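## Task

Pick up the small foam block from the desk and set it down on one of the shelves at the far end of the aisle (either side is fine). It must rest on the shelf surface itself, not on top of a carton, and stay there without the robot holding it. The robot must not tip over or be left leaning.

## Robot and tools

ROBOT. A TidyBot++: a wheeled base (0.54 m long, 0.50 m wide, 0.38 m high) on four powered casters, carrying one seven-joint arm with a two-finger gripper. The shoulder sits 0.12 m ahead of the base centre and 0.68 m up. Cameras: base_camera (fixed on the base, looking forward and down) and wrist_camera (fisheye, looks along the hand). The arm begins folded with the hand pointing down, sticking out up to 0.08 m ahead of the base.

FRAMES. Base frame: origin on the floor below the base centre, x forward, y left, z up. hand_pose is reported in it; it is the point between the finger pads, its z axis runs out along the fingers and the fingers close along its y axis. The odometry frame is the base frame as it was when the scene began; heading is positive to the left, -3.142 to 3.142. base_tilt is in degrees, positive when leaning forward or right.

execute_actions. Argument "actions": a list holding one action or none (empty just reports state and pictures). An action may contain:
- "base": exactly one key, each a relative offset from where the base last measured itself, not a pose. translate_m: metres, forward positive, -2 to 2. strafe_m: metres, left positive, -2 to 2. rotate_rad: radians, counter-clockwise from above positive, -6.3 to 6.3.
- "joints": absolute targets by name, radians, all in one flat object. joint_1_rad any angle (whole arm about vertical; positive is clockwise from above, opposite to rotate_rad). joint_2_rad shoulder, -2.249 to 2.249. joint_3_rad any angle. joint_4_rad elbow, -2.579 to 2.579. joint_5_rad any angle. joint_6_rad wrist, -2.099 to 2.099. joint_7_rad any angle (hand roll; hand down, positive is counter-clockwise from above; at 1.57 the fingers open toward the robot's left and right). gripper_pos: 0 fully open to 1 fully closed; pad gap roughly 85 x (1 - gripper_pos) mm. Unbounded joints take the short way; for bigger turns send steps below half a revolution.
- "speeds": optional caps for this action only: translate_m and strafe_m 0.05 to 0.5 m/s, rotate_rad 0.1 to 1.57 rad/s (max is the default). A base move needing over 8.667 s at its cap is refused; no action runs beyond 15 s.
"cameras": list of base_camera, wrist_camera or all; omitted/null means all, [] means none. Unknown keys, names or out-of-range values reject the whole call and nothing moves. Base and joint motions start together and may finish at different moments. Anything left out of an action may still be driving toward its previous target.

wait: seconds, 0 to 10; commands nothing new and returns state and pictures. zoom_image: camera plus region [x0, y0, x1, y1] in pixels of that camera's latest full image, origin top-left, no larger than 504 x 504. read_manual: optional section "licences"; returns licence texts only. finished_scene: scene = the number of the current scene; ends it irreversibly once the robot has held its last command and reports success. Replying with no tool call ends everything.

ARM GEOMETRY. Segments: upper arm 0.42 m, forearm 0.31 m, hand 0.31 m to the hand point. With joint_1_rad 0, joint_3_rad 3.14, joint_5_rad 0 the arm stays in the base's x-z plane; angles from vertical (forward positive) are upper = joint_2_rad, forearm = joint_2_rad - joint_4_rad, hand = that minus joint_6_rad. Reach ahead of the shoulder is the sum of length x sin(angle), height above it the sum of length x cos(angle). A downward-pointing hand reaches about 0.94 m high at most, only near the base. Closed fingertips stick out about 20 mm past the hand point. Joints move up to 1.39 rad/s (1.22 for joints 5-7).

RESULT LINES. base_status and joint_status tell how each motion of the last accepted action ended: done; off_target (stopped away from target, maybe still pushing); contact_stop or time_out (target dropped, holding position); not_followed with "joint command not followed" and a "cause:" line means a self-collision check withheld the arm targets (the gripper still acts; the withheld targets may be retried later). For the gripper at 1, done means empty, off_target means something is held. A base "done" only means the wheels turned enough; it may have slipped or been blocked. on_its_own lists uncommanded changes. Also reported: joint_positions, hand_pose, base_odometry, base_tilt, motor_effort (percent, peak in brackets, with fixed bias and noise), motor temperatures (per arm joint), and a pictures line giving image order. Warnings: ARM HIT (arm hit base or itself), MOTOR HOT (60 °C), OVER-TEMPERATURE FAULT (75 °C, arm sags), torque faults (arm frozen 10 s, rest of call skipped).

ACCURACY. Friction leaves joints slightly short even when reported done; resending the same target does nothing. To correct, send each joint its previous command plus (desired minus read). The hand lands a centimetre or two off, more when stretched out; trust the cameras. A held load makes the arm sag; never command a joint to its current reading while loaded. Odometry drifts a few centimetres and degrees over many moves. Camera calibration is approximate.

AVOID. Dropping or flinging objects, slamming or hard pushing. Never drive the base while the arm is snagged on something high (about 0.8 m or more): the robot can tip. Pulling the arm back or reversing away straightens a lean. A blocked base keeps shoving until it times out. Keep the gripper clear of the floor and the arm clear of the base (nothing prevents arm-base contact). Holding loads heats motors, even while you think, so do not linger with an object lifted. Release the object so it sits stably on the shelf itself before ending the scene.

Each tool is called after "Call:" as name(argument=value, ...) on one line, values as JSON.

## Session

Call:
execute_actions(actions=[])

Scene clock: 0.00 s.
Motor temperatures (°C, as the motors report them): [28 29 28 31 39 37 36]
base_odometry: x=+0.000 y=+0.000 heading=+0.000 (m, m, rad; odometry frame)
base_tilt: forward=-0.3 right=-0.2 (deg)
base_status: not commanded
joint_positions: joint_1_rad=+0.029 joint_2_rad=-0.336 joint_3_rad=+3.105 joint_4_rad=-2.556 joint_5_rad=+0.040 joint_6_rad=-0.896 joint_7_rad=+1.601 gripper_pos=+0.000
joint_status: not commanded
motor_effort: joint_1_rad=+1 joint_2_rad=-1 joint_3_rad=+1 joint_4_rad=+12 joint_5_rad=+0 joint_6_rad=+1 joint_7_rad=+0 (%)
hand_pose: x=+0.2383 y=-0.0089 z=+0.5778 quat_wxyz=(+0.022, +0.999, +0.030, +0.012) (m; base frame)
pictures: base_camera, wrist_camera
Images, in order (width x height): base_camera 644x364, wrist_camera 644x476.

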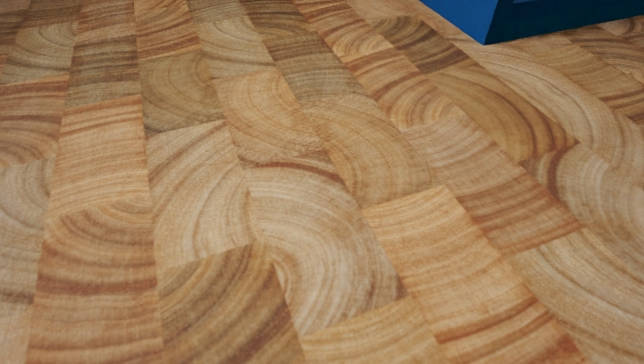

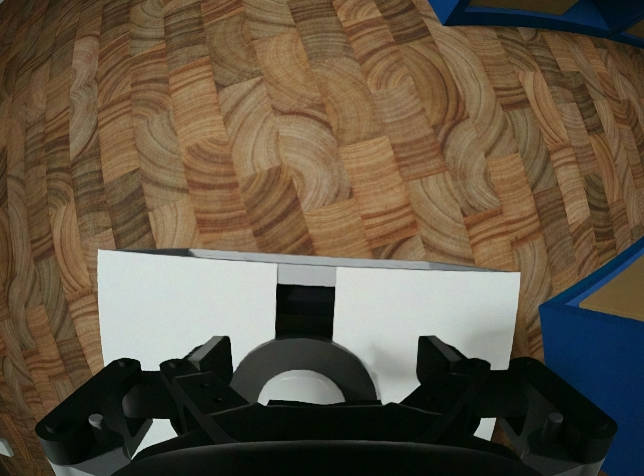

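Call:
execute_actions(actions=[{"joints":{"joint_2_rad":-0.5,"joint_4_rad":-2.1,"joint_6_rad":-0.2}}], cameras=["wrist_camera"])

Scene clock: 11.33 s.
Motor temperatures (°C, as the motors report them): [28 29 28 31 39 37 36]
base_odometry: x=+0.000 y=+0.000 heading=+0.000 (m, m, rad; odometry frame)
base_tilt: forward=-0.3 right=-0.2 (deg)
base_status: not commanded
joint_positions: joint_1_rad=+0.029 joint_2_rad=-0.490 joint_3_rad=+3.105 joint_4_rad=-2.115 joint_5_rad=+0.040 joint_6_rad=-0.232 joint_7_rad=+1.601 gripper_pos=+0.000
joint_status: all done
motor_effort: joint_1_rad=+1(0) joint_2_rad=-4(4) joint_3_rad=+0(1) joint_4_rad=+20(20) joint_5_rad=+0(0) joint_6_rad=+9(8) joint_7_rad=+0(0) (%)
hand_pose: x=+0.5331 y=+0.0046 z=+0.9478 quat_wxyz=(+0.030, +0.800, +0.031, +0.598) (m; base frame)
pictures: wrist_camera
camera_calibration (this result's frames):
wrist_camera: T_world_to_cam=[[-0.00952855, -0.994664, 0.102727, -0.0913427], [-0.304417, -0.0949698, -0.947793, 1.11174], [0.952491, -0.0403029, -0.301888, -0.086435], [0, 0, 0, 1]] pos_world=[0.419892, 0.0112434, 1.03699]
Images, in order (width x height): wrist_camera 644x476.

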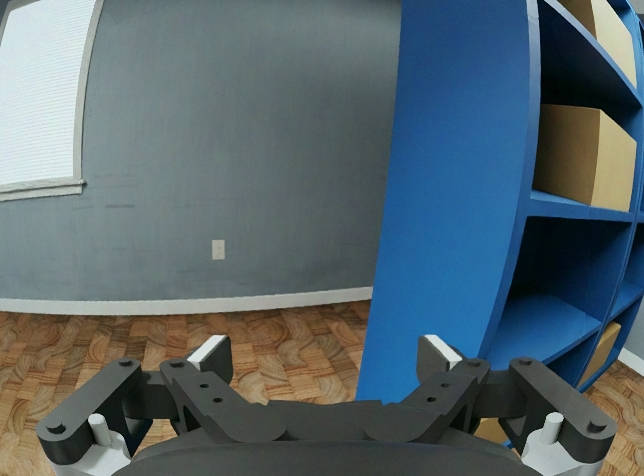

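Call:
execute_actions(actions=[{"joints":{"joint_1_rad":-1.6}}], cameras=["wrist_camera"])

Scene clock: 26.27 s.
Motor temperatures (°C, as the motors report them): [28 29 28 32 39 37 36]
base_odometry: x=+0.000 y=+0.000 heading=+0.000 (m, m, rad; odometry frame)
base_tilt: forward=-0.3 right=-0.2 (deg)
base_status: not commanded
joint_positions: joint_1_rad=-1.588 joint_2_rad=-0.490 joint_3_rad=+3.105 joint_4_rad=-2.115 joint_5_rad=+0.040 joint_6_rad=-0.232 joint_7_rad=+1.601 gripper_pos=+0.000
joint_status: all done
motor_effort: joint_1_rad=+1(1) joint_2_rad=-4(4) joint_3_rad=+1(1) joint_4_rad=+20(20) joint_5_rad=+0(1) joint_6_rad=+9(9) joint_7_rad=+0(0) (%)
hand_pose: x=+0.0954 y=+0.4134 z=+0.9478 quat_wxyz=(-0.412, +0.530, +0.600, +0.435) (m; base frame)
pictures: wrist_camera
camera_calibration (this result's frames):
wrist_camera: T_world_to_cam=[[0.994054, 0.0360963, 0.102727, -0.210769], [0.10883, -0.299741, -0.947793, 1.06257], [-0.00342032, 0.953337, -0.301888, 0.0273186], [0, 0, 0, 1]] pos_world=[0.0939697, 0.30006, 1.03699]
Images, in order (width x height): wrist_camera 644x476.

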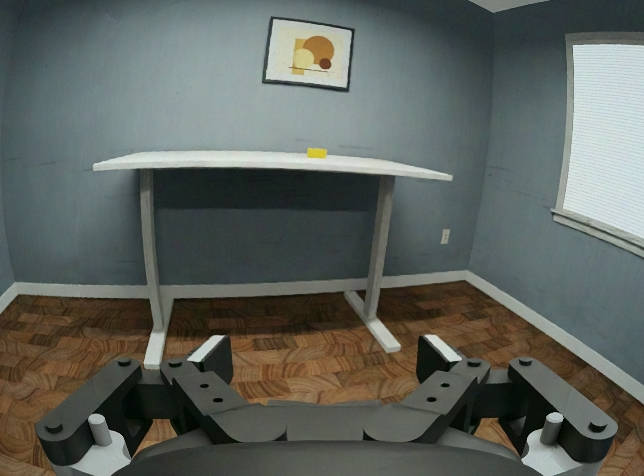

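Call:
execute_actions(actions=[{"base":{"strafe_m":0.5},"joints":{"joint_2_rad":-0.2,"joint_4_rad":-1.0,"joint_6_rad":-1.3}}], cameras=["wrist_camera"])

Call:
execute_actions(actions=[{"base":{"rotate_rad":1.65},"joints":{"joint_1_rad":0.0,"joint_3_rad":3.16,"joint_5_rad":-0.03,"joint_7_rad":1.54}}])

Scene clock: 48.23 s.
Motor temperatures (°C, as the motors report them): [28 29 28 32 39 37 36]
base_odometry: x=+0.001 y=+0.500 heading=-0.001 (m, m, rad; odometry frame)
base_tilt: forward=-0.4 right=-0.2 (deg)
base_status: done
joint_positions: joint_1_rad=-1.588 joint_2_rad=-0.207 joint_3_rad=+3.105 joint_4_rad=-1.021 joint_5_rad=+0.040 joint_6_rad=-1.260 joint_7_rad=+1.601 gripper_pos=+0.000
joint_status: all done
motor_effort: joint_1_rad=+1(1) joint_2_rad=-9(11) joint_3_rad=+0(1) joint_4_rad=+15(20) joint_5_rad=+0(0) joint_6_rad=+8(9) joint_7_rad=+0(0) (%)
hand_pose: x=+0.1038 y=+0.4140 z=+1.1593 quat_wxyz=(-0.348, +0.585, +0.632, +0.372) (m; base frame)
pictures: wrist_camera
camera_calibration (this result's frames):
wrist_camera: T_world_to_cam=[[0.996223, 0.0203935, 0.0843974, -0.213416], [0.0832627, -0.500006, -0.86201, 1.24848], [0.0246198, 0.865782, -0.499816, 0.353451], [0, 0, 0, 1]] pos_world=[0.0999561, 0.32259, 1.27088]
Images, in order (width x height): wrist_camera 644x476.

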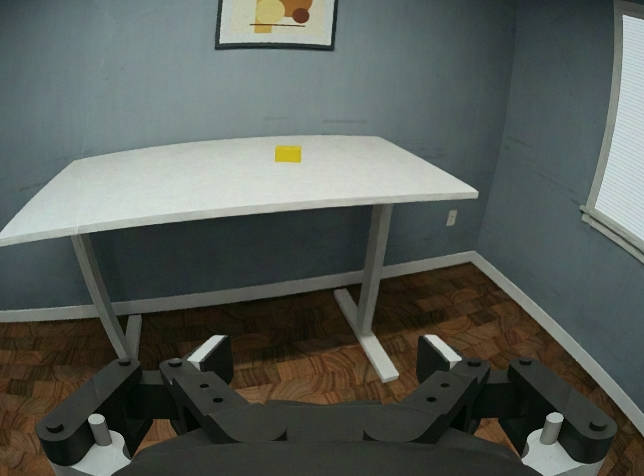

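Scene clock: 51.03 s.
Motor temperatures (°C, as the motors report them): [28 29 28 32 39 37 36]
base_odometry: x=+0.001 y=+0.500 heading=+1.648 (m, m, rad; odometry frame)
base_tilt: forward=-0.4 right=-0.2 (deg)
base_status: done
joint_positions: joint_1_rad=-0.011 joint_2_rad=-0.204 joint_3_rad=+3.151 joint_4_rad=-1.020 joint_5_rad=-0.001 joint_6_rad=-1.261 joint_7_rad=+1.571 gripper_pos=+0.000
joint_status: all done
motor_effort: joint_1_rad=+1(1) joint_2_rad=-9(10) joint_3_rad=+0(1) joint_4_rad=+15(15) joint_5_rad=+0(0) joint_6_rad=+8(9) joint_7_rad=+0(1) (%)
hand_pose: x=+0.5350 y=+0.0019 z=+1.1583 quat_wxyz=(-0.002, +0.862, +0.001, +0.508) (m; base frame)
pictures: base_camera, wrist_camera
camera_calibration (this result's frames):
wrist_camera: T_world_to_cam=[[-0.0161274, -0.999687, 0.0191366, -0.0153535], [-0.50499, -0.008375, -0.863085, 1.32062], [0.862975, -0.0235831, -0.504697, 0.257942], [0, 0, 0, 1]] pos_world=[0.444053, 0.00179461, 1.27028]
Images, in order (width x height): base_camera 644x364, wrist_camera 644x476.

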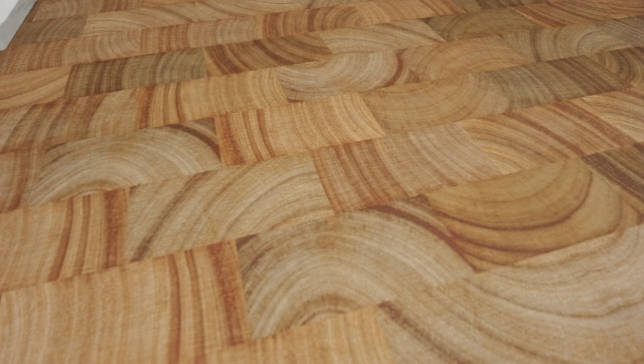

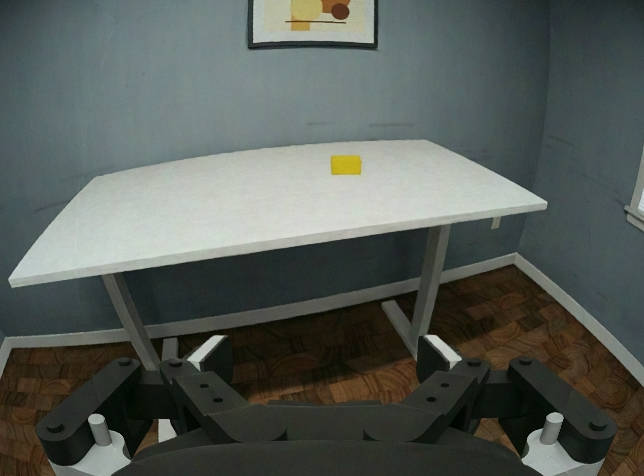

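Call:
zoom_image(camera="wrist_camera", region=[300, 130, 400, 200])

Region (300, 130, 400, 200) of wrist_camera's 644x476 image, scaled by 5.040; it fills the top 353 rows of this view, and the rest is white.

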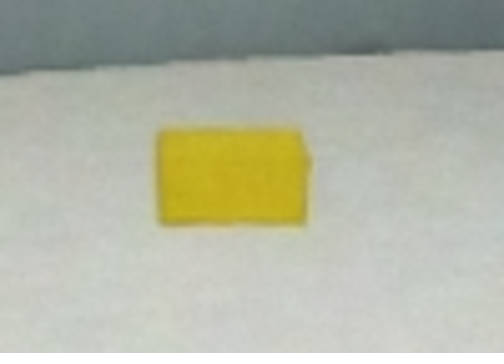

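Call:
execute_actions(actions=[{"base":{"rotate_rad":0.28}}], cameras=[])

Call:
execute_actions(actions=[{"base":{"strafe_m":-0.7}}], cameras=["wrist_camera"])

Call:
execute_actions(actions=[{"base":{"translate_m":0.45}}])

Scene clock: 119.40 s.
Motor temperatures (°C, as the motors report them): [28 29 28 32 39 37 36]
base_odometry: x=+0.001 y=+0.500 heading=+1.926 (m, m, rad; odometry frame)
base_tilt: forward=-0.3 right=-0.2 (deg)
base_status: done
joint_positions: joint_1_rad=-0.009 joint_2_rad=-0.204 joint_3_rad=+3.155 joint_4_rad=-1.020 joint_5_rad=-0.006 joint_6_rad=-1.261 joint_7_rad=+1.571 gripper_pos=+0.000
joint_status: not commanded
motor_effort: joint_1_rad=+1(0) joint_2_rad=-9(9) joint_3_rad=+0(1) joint_4_rad=+15(15) joint_5_rad=-1(1) joint_6_rad=+8(8) joint_7_rad=+0(0) (%)
hand_pose: x=+0.5351 y=+0.0000 z=+1.1583 quat_wxyz=(-0.003, +0.862, -0.002, +0.508) (m; base frame)
pictures: none
No camera images: the call's "cameras" was empty. Leave "cameras" out to get every camera's image.

Scene clock: 122.17 s.
Motor temperatures (°C, as the motors report them): [28 29 28 32 39 37 36]
base_odometry: x=+0.657 y=+0.745 heading=+1.928 (m, m, rad; odometry frame)
base_tilt: forward=-0.3 right=-0.2 (deg)
base_status: done
joint_positions: joint_1_rad=-0.008 joint_2_rad=-0.204 joint_3_rad=+3.157 joint_4_rad=-1.020 joint_5_rad=-0.008 joint_6_rad=-1.261 joint_7_rad=+1.571 gripper_pos=+0.000
joint_status: not commanded
motor_effort: joint_1_rad=+1(2) joint_2_rad=-8(10) joint_3_rad=+0(3) joint_4_rad=+15(16) joint_5_rad=+0(1) joint_6_rad=+8(8) joint_7_rad=+0(0) (%)
hand_pose: x=+0.5351 y=-0.0006 z=+1.1583 quat_wxyz=(-0.004, +0.862, -0.003, +0.508) (m; base frame)
pictures: wrist_camera
camera_calibration (this result's frames):
wrist_camera: T_world_to_cam=[[-0.0206838, -0.999705, 0.0127024, -0.00789718], [-0.504947, -0.000520079, -0.86315, 1.32075], [0.862903, -0.0242672, -0.504787, 0.258006], [0, 0, 0, 1]] pos_world=[0.444111, -0.00094685, 1.27034]
Images, in order (width x height): wrist_camera 644x476.

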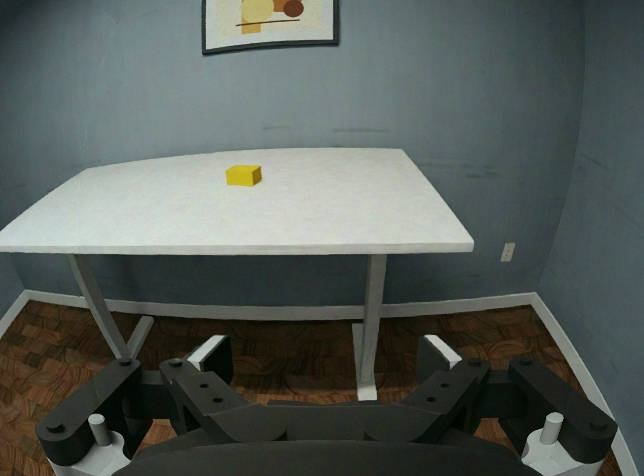

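Scene clock: 124.43 s.
Motor temperatures (°C, as the motors report them): [28 29 28 32 39 37 36]
base_odometry: x=+0.500 y=+1.167 heading=+1.927 (m, m, rad; odometry frame)
base_tilt: forward=-0.3 right=-0.2 (deg)
base_status: done
joint_positions: joint_1_rad=-0.008 joint_2_rad=-0.194 joint_3_rad=+3.157 joint_4_rad=-1.018 joint_5_rad=-0.008 joint_6_rad=-1.263 joint_7_rad=+1.571 gripper_pos=+0.000
joint_status: not commanded
motor_effort: joint_1_rad=+1(1) joint_2_rad=-8(13) joint_3_rad=+1(1) joint_4_rad=+15(16) joint_5_rad=+0(0) joint_6_rad=+8(9) joint_7_rad=+0(0) (%)
hand_pose: x=+0.5398 y=-0.0005 z=+1.1546 quat_wxyz=(-0.004, +0.864, -0.003, +0.503) (m; base frame)
pictures: base_camera, wrist_camera
camera_calibration (this result's frames):
wrist_camera: T_world_to_cam=[[-0.0205592, -0.999704, 0.0129947, -0.00811632], [-0.513566, -0.000591817, -0.85805, 1.31866], [0.857804, -0.0243144, -0.513402, 0.264749], [0, 0, 0, 1]] pos_world=[0.449949, -0.000896297, 1.2675]
Images, in order (width x height): base_camera 644x364, wrist_camera 644x476.

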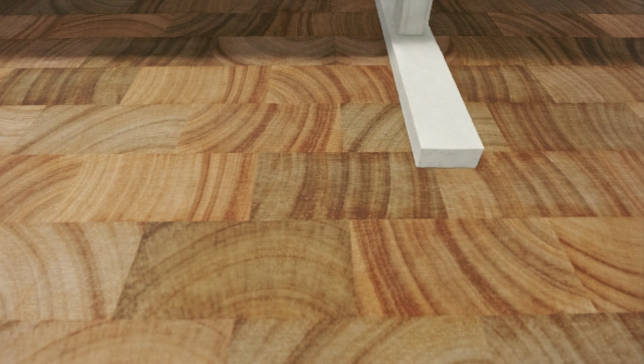

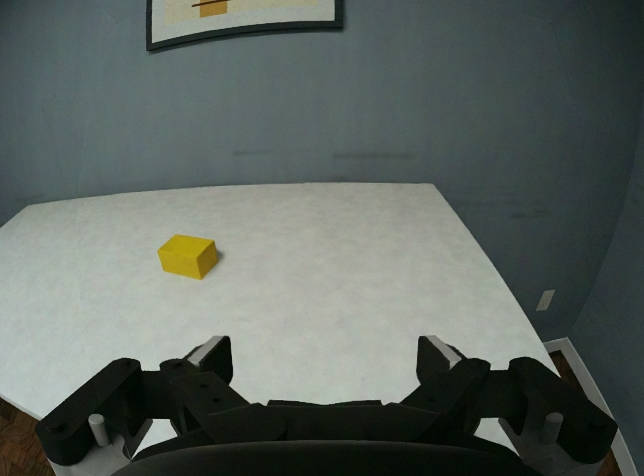

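Call:
zoom_image(camera="wrist_camera", region=[140, 220, 240, 295])

Region (140, 220, 240, 295) of wrist_camera's 644x476 image, scaled by 5.040; it fills the top 378 rows of this view, and the rest is white.

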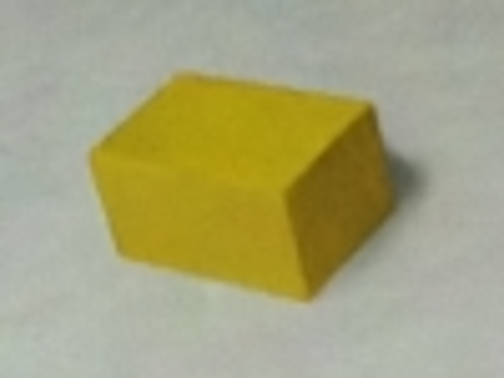

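Call:
execute_actions(actions=[{"base":{"translate_m":0.1},"joints":{"joint_1_rad":0.03,"joint_2_rad":0.45,"joint_3_rad":3.13,"joint_4_rad":-0.60,"joint_5_rad":-0.92,"joint_6_rad":-1.50,"joint_7_rad":2.72}}])

Scene clock: 173.90 s.
Motor temperatures (°C, as the motors report them): [28 29 28 32 39 37 36]
base_odometry: x=+0.465 y=+1.261 heading=+1.927 (m, m, rad; odometry frame)
base_tilt: forward=-0.3 right=-0.2 (deg)
base_status: done
joint_positions: joint_1_rad=+0.014 joint_2_rad=+0.446 joint_3_rad=+3.144 joint_4_rad=-0.623 joint_5_rad=-0.894 joint_6_rad=-1.459 joint_7_rad=+2.694 gripper_pos=+0.000
joint_status: all done
motor_effort: joint_1_rad=+0(1) joint_2_rad=-30(31) joint_3_rad=-2(2) joint_4_rad=+15(16) joint_5_rad=-6(6) joint_6_rad=+5(8) joint_7_rad=+0(1) (%)
hand_pose: x=+0.7034 y=+0.2334 z=+1.0595 quat_wxyz=(-0.210, +0.687, +0.523, +0.458) (m; base frame)
pictures: base_camera, wrist_camera
camera_calibration (this result's frames):
wrist_camera: T_world_to_cam=[[0.900454, -0.379828, 0.211928, -0.772917], [-0.0343849, -0.547883, -0.835848, 1.08842], [0.433591, 0.745356, -0.506403, 0.192612], [0, 0, 0, 1]] pos_world=[0.649886, 0.159188, 1.1711]
Images, in order (width x height): base_camera 644x364, wrist_camera 644x476.

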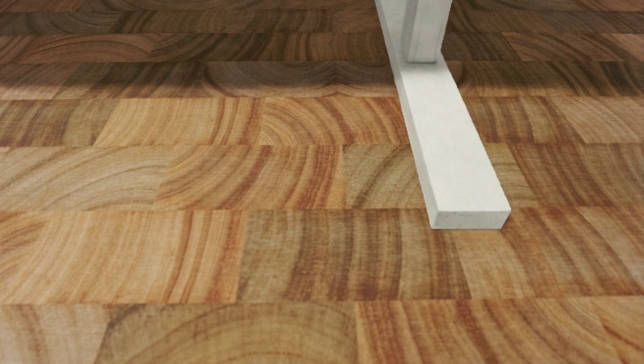

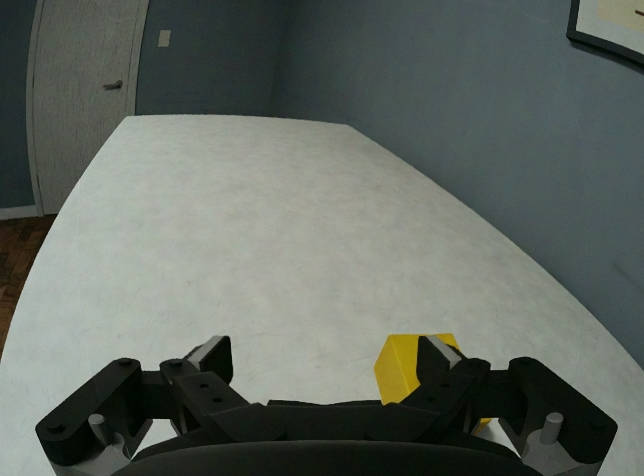

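Call:
execute_actions(actions=[{"base":{"translate_m":0.105}}], cameras=["wrist_camera"])

Call:
execute_actions(actions=[{"joints":{"joint_2_rad":0.478,"joint_4_rad":-0.725}}], cameras=["wrist_camera"])

Scene clock: 187.00 s.
Motor temperatures (°C, as the motors report them): [28 29 28 32 39 37 36]
base_odometry: x=+0.429 y=+1.360 heading=+1.927 (m, m, rad; odometry frame)
base_tilt: forward=-0.3 right=-0.2 (deg)
base_status: done
joint_positions: joint_1_rad=+0.016 joint_2_rad=+0.454 joint_3_rad=+3.142 joint_4_rad=-0.620 joint_5_rad=-0.895 joint_6_rad=-1.462 joint_7_rad=+2.694 gripper_pos=+0.000
joint_status: not commanded
motor_effort: joint_1_rad=+1(3) joint_2_rad=-30(34) joint_3_rad=-3(2) joint_4_rad=+15(16) joint_5_rad=-6(6) joint_6_rad=+5(6) joint_7_rad=+0(0) (%)
hand_pose: x=+0.7057 y=+0.2330 z=+1.0556 quat_wxyz=(-0.213, +0.688, +0.523, +0.455) (m; base frame)
pictures: wrist_camera
camera_calibration (this result's frames):
wrist_camera: T_world_to_cam=[[0.902686, -0.378125, 0.205377, -0.769358], [-0.0394722, -0.548041, -0.83552, 1.08829], [0.428486, 0.746105, -0.509634, 0.196789], [0, 0, 0, 1]] pos_world=[0.653125, 0.15869, 1.16759]
Images, in order (width x height): wrist_camera 644x476.

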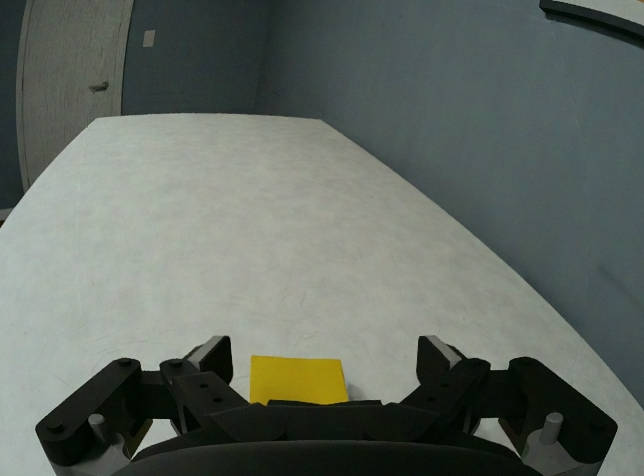

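Scene clock: 188.07 s.
Motor temperatures (°C, as the motors report them): [28 29 28 32 39 37 36]
base_odometry: x=+0.429 y=+1.360 heading=+1.927 (m, m, rad; odometry frame)
base_tilt: forward=-0.3 right=-0.2 (deg)
base_status: not commanded
joint_positions: joint_1_rad=+0.016 joint_2_rad=+0.474 joint_3_rad=+3.142 joint_4_rad=-0.709 joint_5_rad=-0.895 joint_6_rad=-1.462 joint_7_rad=+2.694 gripper_pos=+0.000
joint_status: all done
motor_effort: joint_1_rad=+1(1) joint_2_rad=-32(32) joint_3_rad=-2(2) joint_4_rad=+16(16) joint_5_rad=-7(7) joint_6_rad=+4(5) joint_7_rad=+0(0) (%)
hand_pose: x=+0.7103 y=+0.2329 z=+1.0085 quat_wxyz=(-0.241, +0.712, +0.510, +0.417) (m; base frame)
pictures: wrist_camera
camera_calibration (this result's frames):
wrist_camera: T_world_to_cam=[[0.919652, -0.37841, 0.105097, -0.674785], [-0.130354, -0.546548, -0.82722, 1.10489], [0.370469, 0.747055, -0.551961, 0.254497], [0, 0, 0, 1]] pos_world=[0.670312, 0.158406, 1.12538]
Images, in order (width x height): wrist_camera 644x476.

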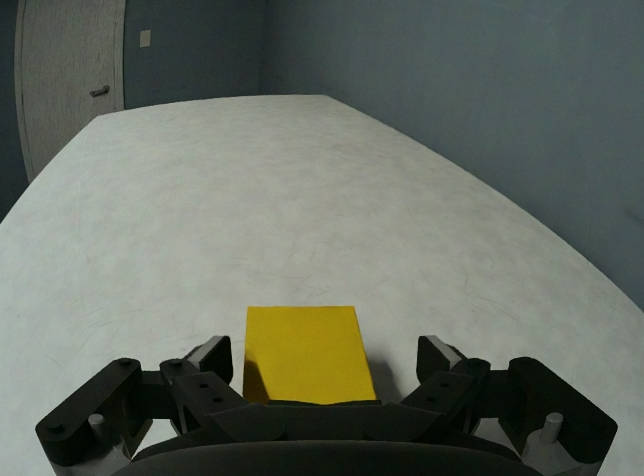

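Call:
execute_actions(actions=[{"base":{"strafe_m":-0.018}}], cameras=[])

Call:
execute_actions(actions=[{"base":{"translate_m":-0.008},"joints":{"joint_4_rad":-0.82}}], cameras=["wrist_camera"])

Scene clock: 207.50 s.
Motor temperatures (°C, as the motors report them): [28 30 28 32 39 37 36]
base_odometry: x=+0.445 y=+1.367 heading=+1.927 (m, m, rad; odometry frame)
base_tilt: forward=-0.3 right=-0.2 (deg)
base_status: done
joint_positions: joint_1_rad=+0.027 joint_2_rad=+0.474 joint_3_rad=+3.139 joint_4_rad=-0.709 joint_5_rad=-0.895 joint_6_rad=-1.463 joint_7_rad=+2.694 gripper_pos=+0.000
joint_status: not commanded
motor_effort: joint_1_rad=+0(5) joint_2_rad=-31(34) joint_3_rad=-3(3) joint_4_rad=+16(16) joint_5_rad=-6(7) joint_6_rad=+4(4) joint_7_rad=+0(0) (%)
hand_pose: x=+0.7122 y=+0.2277 z=+1.0088 quat_wxyz=(-0.240, +0.714, +0.507, +0.419) (m; base frame)
pictures: none
No camera images: the call's "cameras" was empty. Leave "cameras" out to get every camera's image.

Scene clock: 208.40 s.
Motor temperatures (°C, as the motors report them): [28 30 28 32 39 37 36]
base_odometry: x=+0.448 y=+1.359 heading=+1.928 (m, m, rad; odometry frame)
base_tilt: forward=-0.3 right=-0.2 (deg)
base_status: done
joint_positions: joint_1_rad=+0.027 joint_2_rad=+0.477 joint_3_rad=+3.139 joint_4_rad=-0.803 joint_5_rad=-0.896 joint_6_rad=-1.463 joint_7_rad=+2.694 gripper_pos=+0.000
joint_status: all done
motor_effort: joint_1_rad=+0(1) joint_2_rad=-32(35) joint_3_rad=-2(2) joint_4_rad=+16(16) joint_5_rad=-6(7) joint_6_rad=+3(5) joint_7_rad=+0(0) (%)
hand_pose: x=+0.7066 y=+0.2281 z=+0.9703 quat_wxyz=(-0.266, +0.733, +0.495, +0.384) (m; base frame)
pictures: wrist_camera
camera_calibration (this result's frames):
wrist_camera: T_world_to_cam=[[0.922663, -0.385365, 0.0136611, -0.581014], [-0.214269, -0.541826, -0.81272, 1.11432], [0.320596, 0.74694, -0.582494, 0.303349], [0, 0, 0, 1]] pos_world=[0.677591, 0.153279, 1.09026]
Images, in order (width x height): wrist_camera 644x476.

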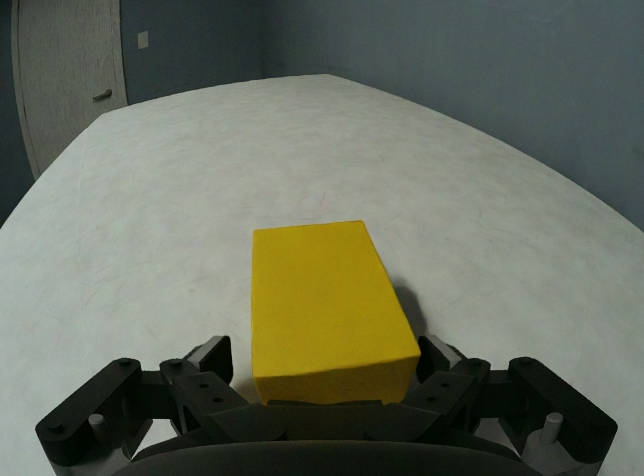

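Call:
execute_actions(actions=[{"base":{"translate_m":0.012}}], cameras=[])

Call:
execute_actions(actions=[{"base":{"strafe_m":0.022}}], cameras=["wrist_camera"])

Scene clock: 217.53 s.
Motor temperatures (°C, as the motors report them): [28 30 28 32 39 37 36]
base_odometry: x=+0.444 y=+1.371 heading=+1.927 (m, m, rad; odometry frame)
base_tilt: forward=-0.3 right=-0.2 (deg)
base_status: done
joint_positions: joint_1_rad=+0.027 joint_2_rad=+0.479 joint_3_rad=+3.139 joint_4_rad=-0.804 joint_5_rad=-0.896 joint_6_rad=-1.464 joint_7_rad=+2.694 gripper_pos=+0.000
joint_status: not commanded
motor_effort: joint_1_rad=+0(2) joint_2_rad=-32(35) joint_3_rad=-1(3) joint_4_rad=+16(16) joint_5_rad=-7(7) joint_6_rad=+3(4) joint_7_rad=+0(0) (%)
hand_pose: x=+0.7070 y=+0.2281 z=+0.9692 quat_wxyz=(-0.267, +0.733, +0.494, +0.383) (m; base frame)
pictures: none
No camera images: the call's "cameras" was empty. Leave "cameras" out to get every camera's image.

Scene clock: 218.33 s.
Motor temperatures (°C, as the motors report them): [28 30 28 32 39 37 36]
base_odometry: x=+0.424 y=+1.363 heading=+1.927 (m, m, rad; odometry frame)
base_tilt: forward=-0.3 right=-0.2 (deg)
base_status: done
joint_positions: joint_1_rad=+0.026 joint_2_rad=+0.479 joint_3_rad=+3.135 joint_4_rad=-0.804 joint_5_rad=-0.896 joint_6_rad=-1.464 joint_7_rad=+2.694 gripper_pos=+0.000
joint_status: not commanded
motor_effort: joint_1_rad=+0(4) joint_2_rad=-32(35) joint_3_rad=-2(4) joint_4_rad=+16(17) joint_5_rad=-7(7) joint_6_rad=+3(4) joint_7_rad=+0(0) (%)
hand_pose: x=+0.7058 y=+0.2303 z=+0.9697 quat_wxyz=(-0.268, +0.732, +0.496, +0.383) (m; base frame)
pictures: wrist_camera
camera_calibration (this result's frames):
wrist_camera: T_world_to_cam=[[0.924587, -0.380815, 0.0108655, -0.579102], [-0.213379, -0.541272, -0.813323, 1.1147], [0.315607, 0.74967, -0.581711, 0.303713], [0, 0, 0, 1]] pos_world=[0.677429, 0.155139, 1.08957]
Images, in order (width x height): wrist_camera 644x476.

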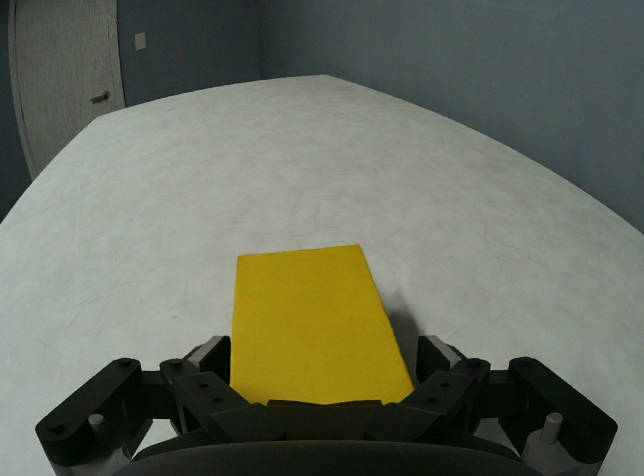

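Call:
execute_actions(actions=[{"joints":{"gripper_pos":1.0}}], cameras=["wrist_camera"])

Scene clock: 222.37 s.
Motor temperatures (°C, as the motors report them): [28 30 28 32 39 37 36]
base_odometry: x=+0.424 y=+1.363 heading=+1.927 (m, m, rad; odometry frame)
base_tilt: forward=-0.3 right=-0.2 (deg)
base_status: not commanded
joint_positions: joint_1_rad=+0.026 joint_2_rad=+0.477 joint_3_rad=+3.135 joint_4_rad=-0.804 joint_5_rad=-0.900 joint_6_rad=-1.464 joint_7_rad=+2.694 gripper_pos=+0.339
joint_status: gripper_pos off_target (ended at +0.339, target +1.000)
motor_effort: joint_1_rad=+1(0) joint_2_rad=-31(33) joint_3_rad=-1(3) joint_4_rad=+15(16) joint_5_rad=-6(7) joint_6_rad=+3(4) joint_7_rad=+0(0) (%)
hand_pose: x=+0.7049 y=+0.2310 z=+0.9715 quat_wxyz=(-0.269, +0.731, +0.496, +0.384) (m; base frame)
pictures: wrist_camera
camera_calibration (this result's frames):
wrist_camera: T_world_to_cam=[[0.924972, -0.37988, 0.010842, -0.578441], [-0.211662, -0.538652, -0.815508, 1.11666], [0.315635, 0.752027, -0.578644, 0.30096], [0, 0, 0, 1]] pos_world=[0.676402, 0.155421, 1.09106]
Images, in order (width x height): wrist_camera 644x476.

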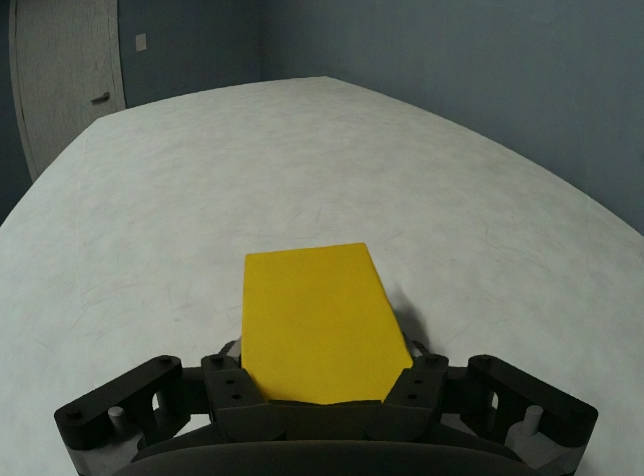

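Call:
execute_actions(actions=[{"joints":{"joint_2_rad":0.3}}], cameras=[])

Call:
execute_actions(actions=[{"base":{"translate_m":-0.6},"joints":{"joint_1_rad":0.0,"joint_2_rad":-0.4,"joint_4_rad":-1.2,"joint_5_rad":0.03,"joint_6_rad":-1.1,"joint_7_rad":1.54}}], cameras=["wrist_camera"])

Call:
execute_actions(actions=[{"base":{"strafe_m":0.52},"joints":{"joint_2_rad":-0.6,"joint_4_rad":-2.2,"joint_6_rad":-0.3}}], cameras=[])

Call:
execute_actions(actions=[{"base":{"rotate_rad":3.1416}}])

Scene clock: 238.50 s.
Motor temperatures (°C, as the motors report them): [28 30 28 32 39 37 36]
base_odometry: x=+0.424 y=+1.363 heading=+1.927 (m, m, rad; odometry frame)
base_tilt: forward=-0.3 right=-0.2 (deg)
base_status: not commanded
joint_positions: joint_1_rad=+0.026 joint_2_rad=+0.296 joint_3_rad=+3.135 joint_4_rad=-0.809 joint_5_rad=-0.900 joint_6_rad=-1.464 joint_7_rad=+2.694 gripper_pos=+0.339
joint_status: all done
motor_effort: joint_1_rad=+0(1) joint_2_rad=-25(34) joint_3_rad=-2(3) joint_4_rad=+15(17) joint_5_rad=-6(8) joint_6_rad=+5(5) joint_7_rad=+0(0) (%)
hand_pose: x=+0.6435 y=+0.2326 z=+1.0689 quat_wxyz=(-0.223, +0.695, +0.518, +0.446) (m; base frame)
pictures: none
No camera images: the call's "cameras" was empty. Leave "cameras" out to get every camera's image.

Scene clock: 241.23 s.
Motor temperatures (°C, as the motors report them): [28 30 28 32 39 37 36]
base_odometry: x=+0.632 y=+0.801 heading=+1.926 (m, m, rad; odometry frame)
base_tilt: forward=-0.3 right=-0.2 (deg)
base_status: done
joint_positions: joint_1_rad=+0.016 joint_2_rad=-0.408 joint_3_rad=+3.135 joint_4_rad=-1.181 joint_5_rad=+0.006 joint_6_rad=-1.142 joint_7_rad=+1.567 gripper_pos=+0.339
joint_status: all done
motor_effort: joint_1_rad=+0(3) joint_2_rad=-2(31) joint_3_rad=+0(2) joint_4_rad=+15(16) joint_5_rad=+0(7) joint_6_rad=+9(9) joint_7_rad=+0(0) (%)
hand_pose: x=+0.4642 y=-0.0026 z=+1.1882 quat_wxyz=(+0.006, +0.818, -0.006, +0.576) (m; base frame)
pictures: wrist_camera
camera_calibration (this result's frames):
wrist_camera: T_world_to_cam=[[-0.0385335, -0.999035, 0.0210628, -0.0133651], [-0.358959, -0.00583232, -0.933335, 1.32635], [0.932558, -0.0435253, -0.358388, 0.127836], [0, 0, 0, 1]] pos_world=[0.356375, -0.0000524424, 1.28402]
Images, in order (width x height): wrist_camera 644x476.

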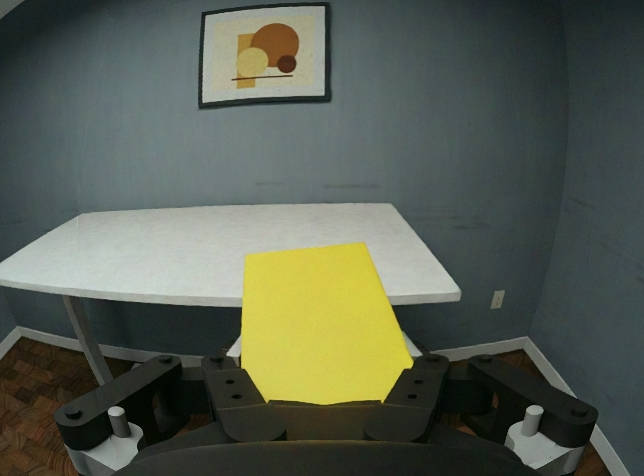

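Scene clock: 243.63 s.
Motor temperatures (°C, as the motors report them): [28 30 28 32 39 37 36]
base_odometry: x=+0.145 y=+0.619 heading=+1.927 (m, m, rad; odometry frame)
base_tilt: forward=-0.3 right=-0.2 (deg)
base_status: done
joint_positions: joint_1_rad=+0.013 joint_2_rad=-0.583 joint_3_rad=+3.130 joint_4_rad=-2.185 joint_5_rad=+0.008 joint_6_rad=-0.343 joint_7_rad=+1.567 gripper_pos=+0.339
joint_status: all done
motor_effort: joint_1_rad=+1(1) joint_2_rad=-1(4) joint_3_rad=+0(3) joint_4_rad=+20(21) joint_5_rad=+0(3) joint_6_rad=+9(9) joint_7_rad=+0(0) (%)
hand_pose: x=+0.4913 y=+0.0010 z=+0.9096 quat_wxyz=(+0.005, +0.826, +0.001, +0.563) (m; base frame)
pictures: none
No camera images: the call's "cameras" was empty. Leave "cameras" out to get every camera's image.

Scene clock: 246.93 s.
Motor temperatures (°C, as the motors report them): [28 30 28 32 39 37 36]
base_odometry: x=+0.145 y=+0.619 heading=-1.216 (m, m, rad; odometry frame)
base_tilt: forward=-0.4 right=-0.2 (deg)
base_status: done
joint_positions: joint_1_rad=+0.010 joint_2_rad=-0.584 joint_3_rad=+3.130 joint_4_rad=-2.185 joint_5_rad=+0.008 joint_6_rad=-0.341 joint_7_rad=+1.567 gripper_pos=+0.339
joint_status: not commanded
motor_effort: joint_1_rad=+1(0) joint_2_rad=-1(3) joint_3_rad=+0(1) joint_4_rad=+20(21) joint_5_rad=+0(0) joint_6_rad=+9(9) joint_7_rad=+0(0) (%)
hand_pose: x=+0.4912 y=+0.0020 z=+0.9106 quat_wxyz=(+0.005, +0.825, +0.002, +0.565) (m; base frame)
pictures: base_camera, wrist_camera
camera_calibration (this result's frames):
wrist_camera: T_world_to_cam=[[-0.0238398, -0.999292, 0.0290939, -0.0164914], [-0.384093, -0.0177131, -0.923125, 1.08], [0.922987, -0.0331819, -0.383399, 0.0308076], [0, 0, 0, 1]] pos_world=[0.385993, 0.00367276, 1.00927]
Images, in order (width x height): base_camera 644x364, wrist_camera 644x476.

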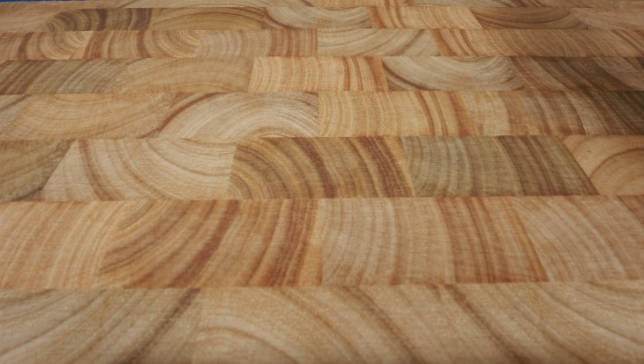

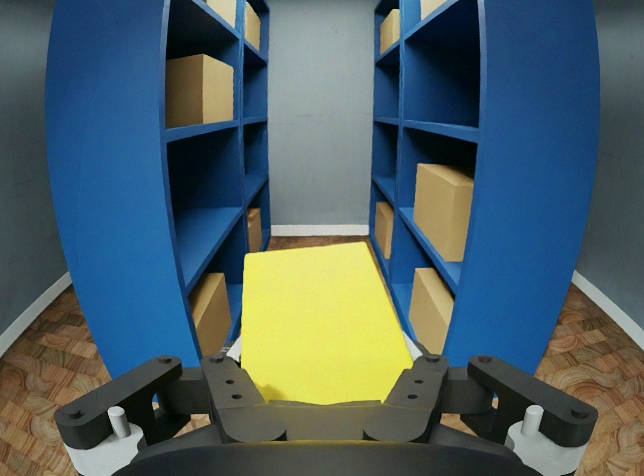

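Call:
execute_actions(actions=[{"base":{"translate_m":1.2},"joints":{"joint_2_rad":0.2,"joint_4_rad":-1.0,"joint_6_rad":-0.96}}])

Scene clock: 269.10 s.
Motor temperatures (°C, as the motors report them): [28 30 28 32 39 37 36]
base_odometry: x=+0.564 y=-0.505 heading=-1.215 (m, m, rad; odometry frame)
base_tilt: forward=-0.3 right=-0.2 (deg)
base_status: done
joint_positions: joint_1_rad=+0.010 joint_2_rad=+0.202 joint_3_rad=+3.130 joint_4_rad=-1.022 joint_5_rad=+0.008 joint_6_rad=-0.924 joint_7_rad=+1.567 gripper_pos=+0.339
joint_status: all done
motor_effort: joint_1_rad=+0(0) joint_2_rad=-26(28) joint_3_rad=+1(2) joint_4_rad=+19(22) joint_5_rad=+0(1) joint_6_rad=+8(10) joint_7_rad=+0(0) (%)
hand_pose: x=+0.7599 y=-0.0004 z=+1.0307 quat_wxyz=(+0.001, +0.879, -0.001, +0.476) (m; base frame)
pictures: base_camera, wrist_camera
camera_calibration (this result's frames):
wrist_camera: T_world_to_cam=[[-0.0212962, -0.999478, 0.0243103, -0.0129429], [-0.56538, -0.00801468, -0.824792, 1.33052], [0.824556, -0.0313095, -0.564914, 0.0906479], [0, 0, 0, 1]] pos_world=[0.67723, 0.00056571, 1.14893]
Images, in order (width x height): base_camera 644x364, wrist_camera 644x476.

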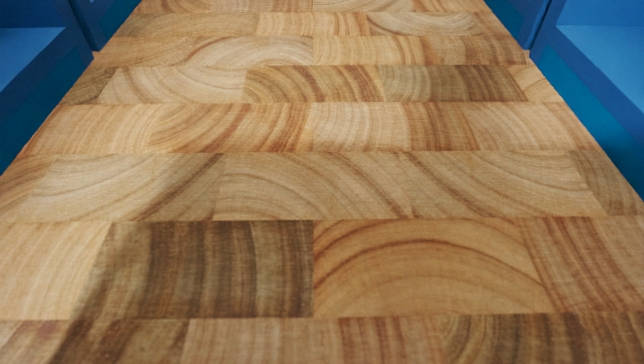

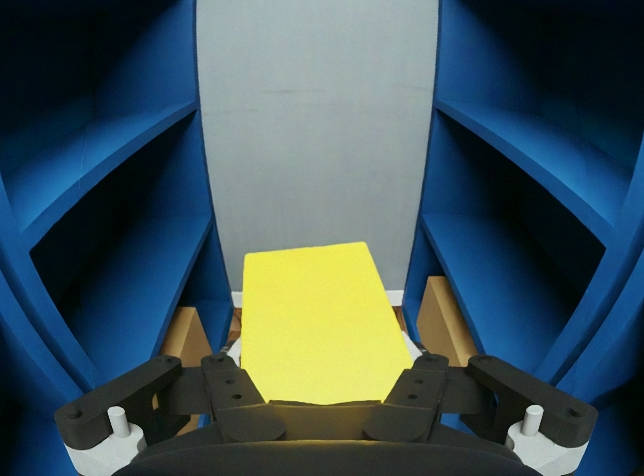

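Call:
execute_actions(actions=[{"base":{"translate_m":0.85},"joints":{"joint_2_rad":0.12}}])

Call:
execute_actions(actions=[{"joints":{"joint_1_rad":-0.45}}], cameras=["wrist_camera"])

Scene clock: 284.03 s.
Motor temperatures (°C, as the motors report them): [28 30 28 32 39 37 36]
base_odometry: x=+0.863 y=-1.301 heading=-1.213 (m, m, rad; odometry frame)
base_tilt: forward=-0.3 right=-0.2 (deg)
base_status: done
joint_positions: joint_1_rad=+0.009 joint_2_rad=+0.123 joint_3_rad=+3.130 joint_4_rad=-1.015 joint_5_rad=+0.008 joint_6_rad=-0.927 joint_7_rad=+1.567 gripper_pos=+0.339
joint_status: all done
motor_effort: joint_1_rad=+0(3) joint_2_rad=-23(26) joint_3_rad=+0(3) joint_4_rad=+19(20) joint_5_rad=+0(2) joint_6_rad=+9(9) joint_7_rad=+0(0) (%)
hand_pose: x=+0.7298 y=+0.0003 z=+1.0838 quat_wxyz=(+0.001, +0.858, -0.001, +0.513) (m; base frame)
pictures: base_camera, wrist_camera
camera_calibration (this result's frames):
wrist_camera: T_world_to_cam=[[-0.0227105, -0.999472, 0.0232547, -0.012035], [-0.494273, -0.00899394, -0.86926, 1.35362], [0.86901, -0.0312355, -0.493808, 0.0359841], [0, 0, 0, 1]] pos_world=[0.637516, 0.00126979, 1.1947]
Images, in order (width x height): base_camera 644x364, wrist_camera 644x476.

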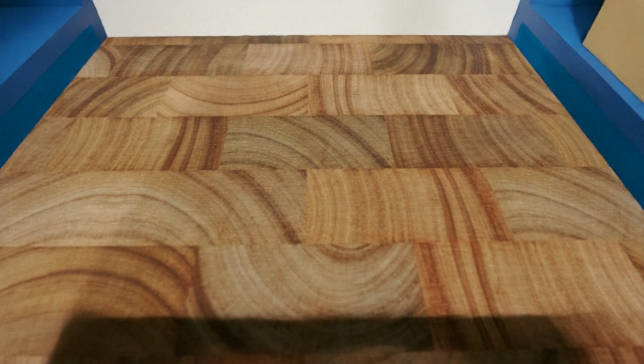

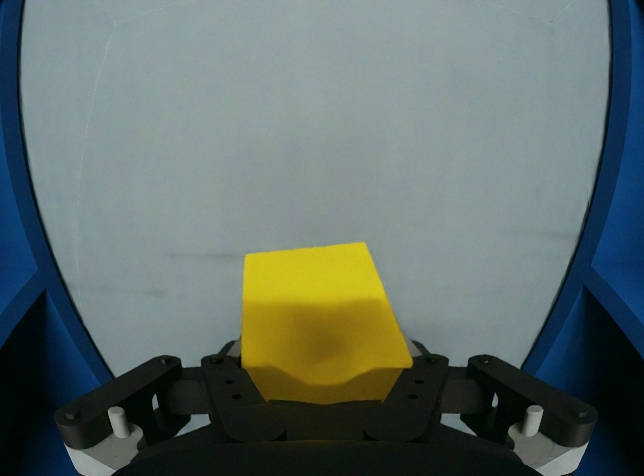

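Scene clock: 285.67 s.
Motor temperatures (°C, as the motors report them): [28 30 28 32 39 37 36]
base_odometry: x=+0.863 y=-1.301 heading=-1.213 (m, m, rad; odometry frame)
base_tilt: forward=-0.3 right=-0.2 (deg)
base_status: not commanded
joint_positions: joint_1_rad=-0.441 joint_2_rad=+0.123 joint_3_rad=+3.128 joint_4_rad=-1.015 joint_5_rad=+0.008 joint_6_rad=-0.927 joint_7_rad=+1.567 gripper_pos=+0.339
joint_status: all done
motor_effort: joint_1_rad=+0(2) joint_2_rad=-23(24) joint_3_rad=+0(1) joint_4_rad=+19(18) joint_5_rad=-1(0) joint_6_rad=+9(9) joint_7_rad=+0(0) (%)
hand_pose: x=+0.6684 y=+0.2669 z=+1.0838 quat_wxyz=(-0.114, +0.837, +0.191, +0.500) (m; base frame)
pictures: wrist_camera
camera_calibration (this result's frames):
wrist_camera: T_world_to_cam=[[0.416015, -0.909065, 0.0230868, -0.0641292], [-0.440793, -0.223796, -0.869262, 1.34726], [0.795382, 0.35145, -0.493811, 0.0447633], [0, 0, 0, 1]] pos_world=[0.584935, 0.227481, 1.1947]
Images, in order (width x height): wrist_camera 644x476.

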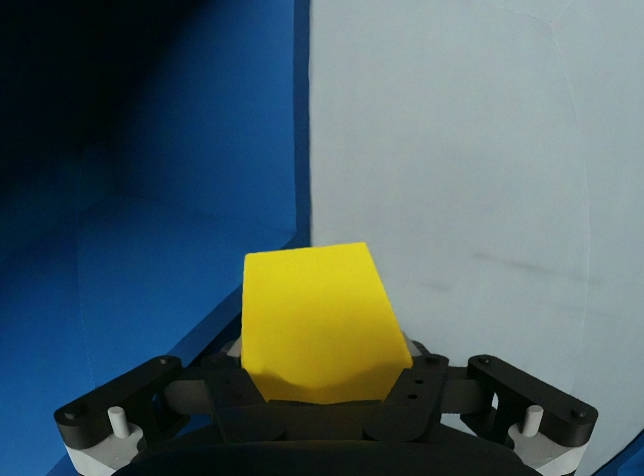

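Call:
execute_actions(actions=[{"joints":{"joint_1_rad":-1.0}}], cameras=[])

Call:
execute_actions(actions=[{"joints":{"joint_2_rad":0.215}}], cameras=["wrist_camera"])

Scene clock: 294.07 s.
Motor temperatures (°C, as the motors report them): [28 30 28 32 39 37 36]
base_odometry: x=+0.863 y=-1.301 heading=-1.213 (m, m, rad; odometry frame)
base_tilt: forward=-0.3 right=-0.2 (deg)
base_status: not commanded
joint_positions: joint_1_rad=-0.991 joint_2_rad=+0.123 joint_3_rad=+3.128 joint_4_rad=-1.015 joint_5_rad=+0.008 joint_6_rad=-0.927 joint_7_rad=+1.567 gripper_pos=+0.339
joint_status: all done
motor_effort: joint_1_rad=+1(3) joint_2_rad=-23(24) joint_3_rad=+0(2) joint_4_rad=+18(19) joint_5_rad=+0(0) joint_6_rad=+9(8) joint_7_rad=+0(0) (%)
hand_pose: x=+0.4477 y=+0.5148 z=+1.0838 quat_wxyz=(-0.245, +0.753, +0.412, +0.450) (m; base frame)
pictures: none
No camera images: the call's "cameras" was empty. Leave "cameras" out to get every camera's image.

Scene clock: 295.10 s.
Motor temperatures (°C, as the motors report them): [28 30 28 32 39 37 36]
base_odometry: x=+0.863 y=-1.301 heading=-1.213 (m, m, rad; odometry frame)
base_tilt: forward=-0.3 right=-0.2 (deg)
base_status: not commanded
joint_positions: joint_1_rad=-0.991 joint_2_rad=+0.221 joint_3_rad=+3.128 joint_4_rad=-1.014 joint_5_rad=+0.008 joint_6_rad=-0.927 joint_7_rad=+1.567 gripper_pos=+0.339
joint_status: all done
motor_effort: joint_1_rad=+1(1) joint_2_rad=-26(29) joint_3_rad=+0(1) joint_4_rad=+18(20) joint_5_rad=+0(0) joint_6_rad=+8(9) joint_7_rad=+0(0) (%)
hand_pose: x=+0.4677 y=+0.5454 z=+1.0224 quat_wxyz=(-0.225, +0.774, +0.423, +0.413) (m; base frame)
pictures: wrist_camera
camera_calibration (this result's frames):
wrist_camera: T_world_to_cam=[[0.831311, -0.55529, 0.0239664, -0.114142], [-0.303842, -0.490134, -0.816975, 1.2954], [0.465405, 0.671879, -0.576174, 0.139974], [0, 0, 0, 1]] pos_world=[0.423339, 0.477491, 1.14169]
Images, in order (width x height): wrist_camera 644x476.

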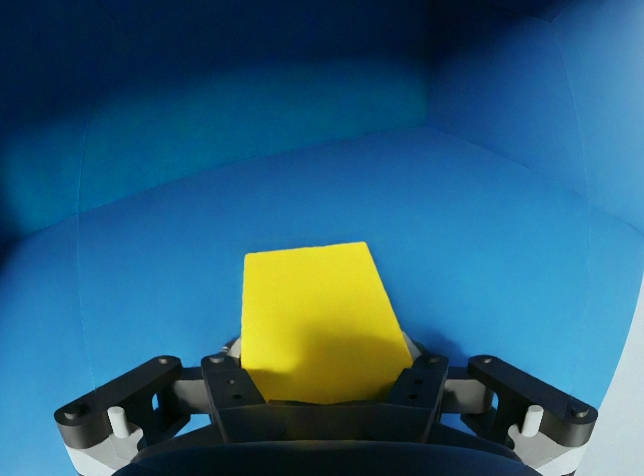

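Call:
execute_actions(actions=[{"joints":{"joint_2_rad":0.24}}], cameras=["wrist_camera"])

Scene clock: 305.03 s.
Motor temperatures (°C, as the motors report them): [28 30 28 32 39 37 36]
base_odometry: x=+0.863 y=-1.301 heading=-1.213 (m, m, rad; odometry frame)
base_tilt: forward=-0.3 right=-0.2 (deg)
base_status: not commanded
joint_positions: joint_1_rad=-0.991 joint_2_rad=+0.234 joint_3_rad=+3.128 joint_4_rad=-1.014 joint_5_rad=+0.008 joint_6_rad=-0.927 joint_7_rad=+1.567 gripper_pos=+0.339
joint_status: all done
motor_effort: joint_1_rad=+0(1) joint_2_rad=-27(28) joint_3_rad=+0(0) joint_4_rad=+19(19) joint_5_rad=-1(0) joint_6_rad=+8(8) joint_7_rad=+0(0) (%)
hand_pose: x=+0.4700 y=+0.5489 z=+1.0142 quat_wxyz=(-0.223, +0.777, +0.424, +0.408) (m; base frame)
pictures: wrist_camera
camera_calibration (this result's frames):
wrist_camera: T_world_to_cam=[[0.831477, -0.555037, 0.0240764, -0.114237], [-0.309465, -0.498717, -0.809638, 1.29106], [0.461386, 0.665744, -0.586436, 0.147448], [0, 0, 0, 1]] pos_world=[0.426494, 0.482306, 1.13451]
Images, in order (width x height): wrist_camera 644x476.

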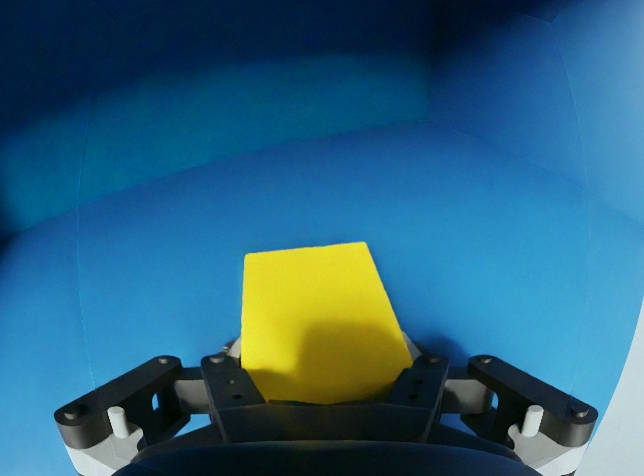

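No contact yet.

Call:
execute_actions(actions=[{"joints":{"joint_2_rad":0.265}}], cameras=["wrist_camera"])

Scene clock: 311.47 s.
Motor temperatures (°C, as the motors report them): [28 30 28 32 39 37 36]
base_odometry: x=+0.863 y=-1.301 heading=-1.213 (m, m, rad; odometry frame)
base_tilt: forward=-0.3 right=-0.2 (deg)
base_status: not commanded
joint_positions: joint_1_rad=-0.991 joint_2_rad=+0.252 joint_3_rad=+3.128 joint_4_rad=-1.002 joint_5_rad=+0.008 joint_6_rad=-0.927 joint_7_rad=+1.567 gripper_pos=+0.339
joint_status: all done
motor_effort: joint_1_rad=+1(1) joint_2_rad=-21(29) joint_3_rad=+0(1) joint_4_rad=+14(19) joint_5_rad=+0(1) joint_6_rad=+5(8) joint_7_rad=+0(0) (%)
hand_pose: x=+0.4739 y=+0.5548 z=+1.0089 quat_wxyz=(-0.221, +0.778, +0.425, +0.406) (m; base frame)
pictures: wrist_camera
camera_calibration (this result's frames):
wrist_camera: T_world_to_cam=[[0.831535, -0.554955, 0.023954, -0.11401], [-0.312302, -0.502741, -0.806051, 1.29092], [0.459365, 0.662779, -0.591361, 0.146236], [0, 0, 0, 1]] pos_world=[0.430786, 0.488807, 1.12976]
Images, in order (width x height): wrist_camera 644x476.

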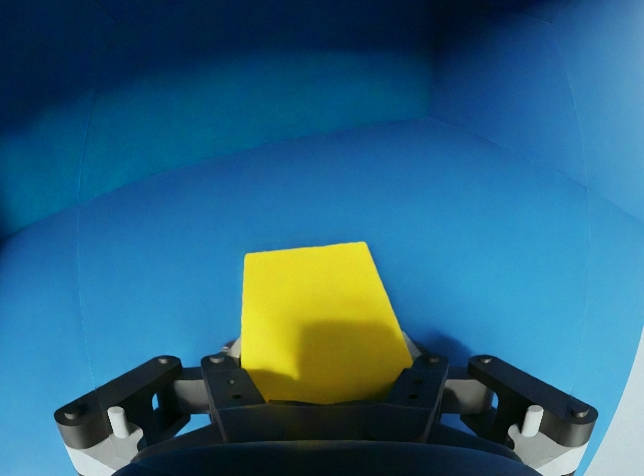

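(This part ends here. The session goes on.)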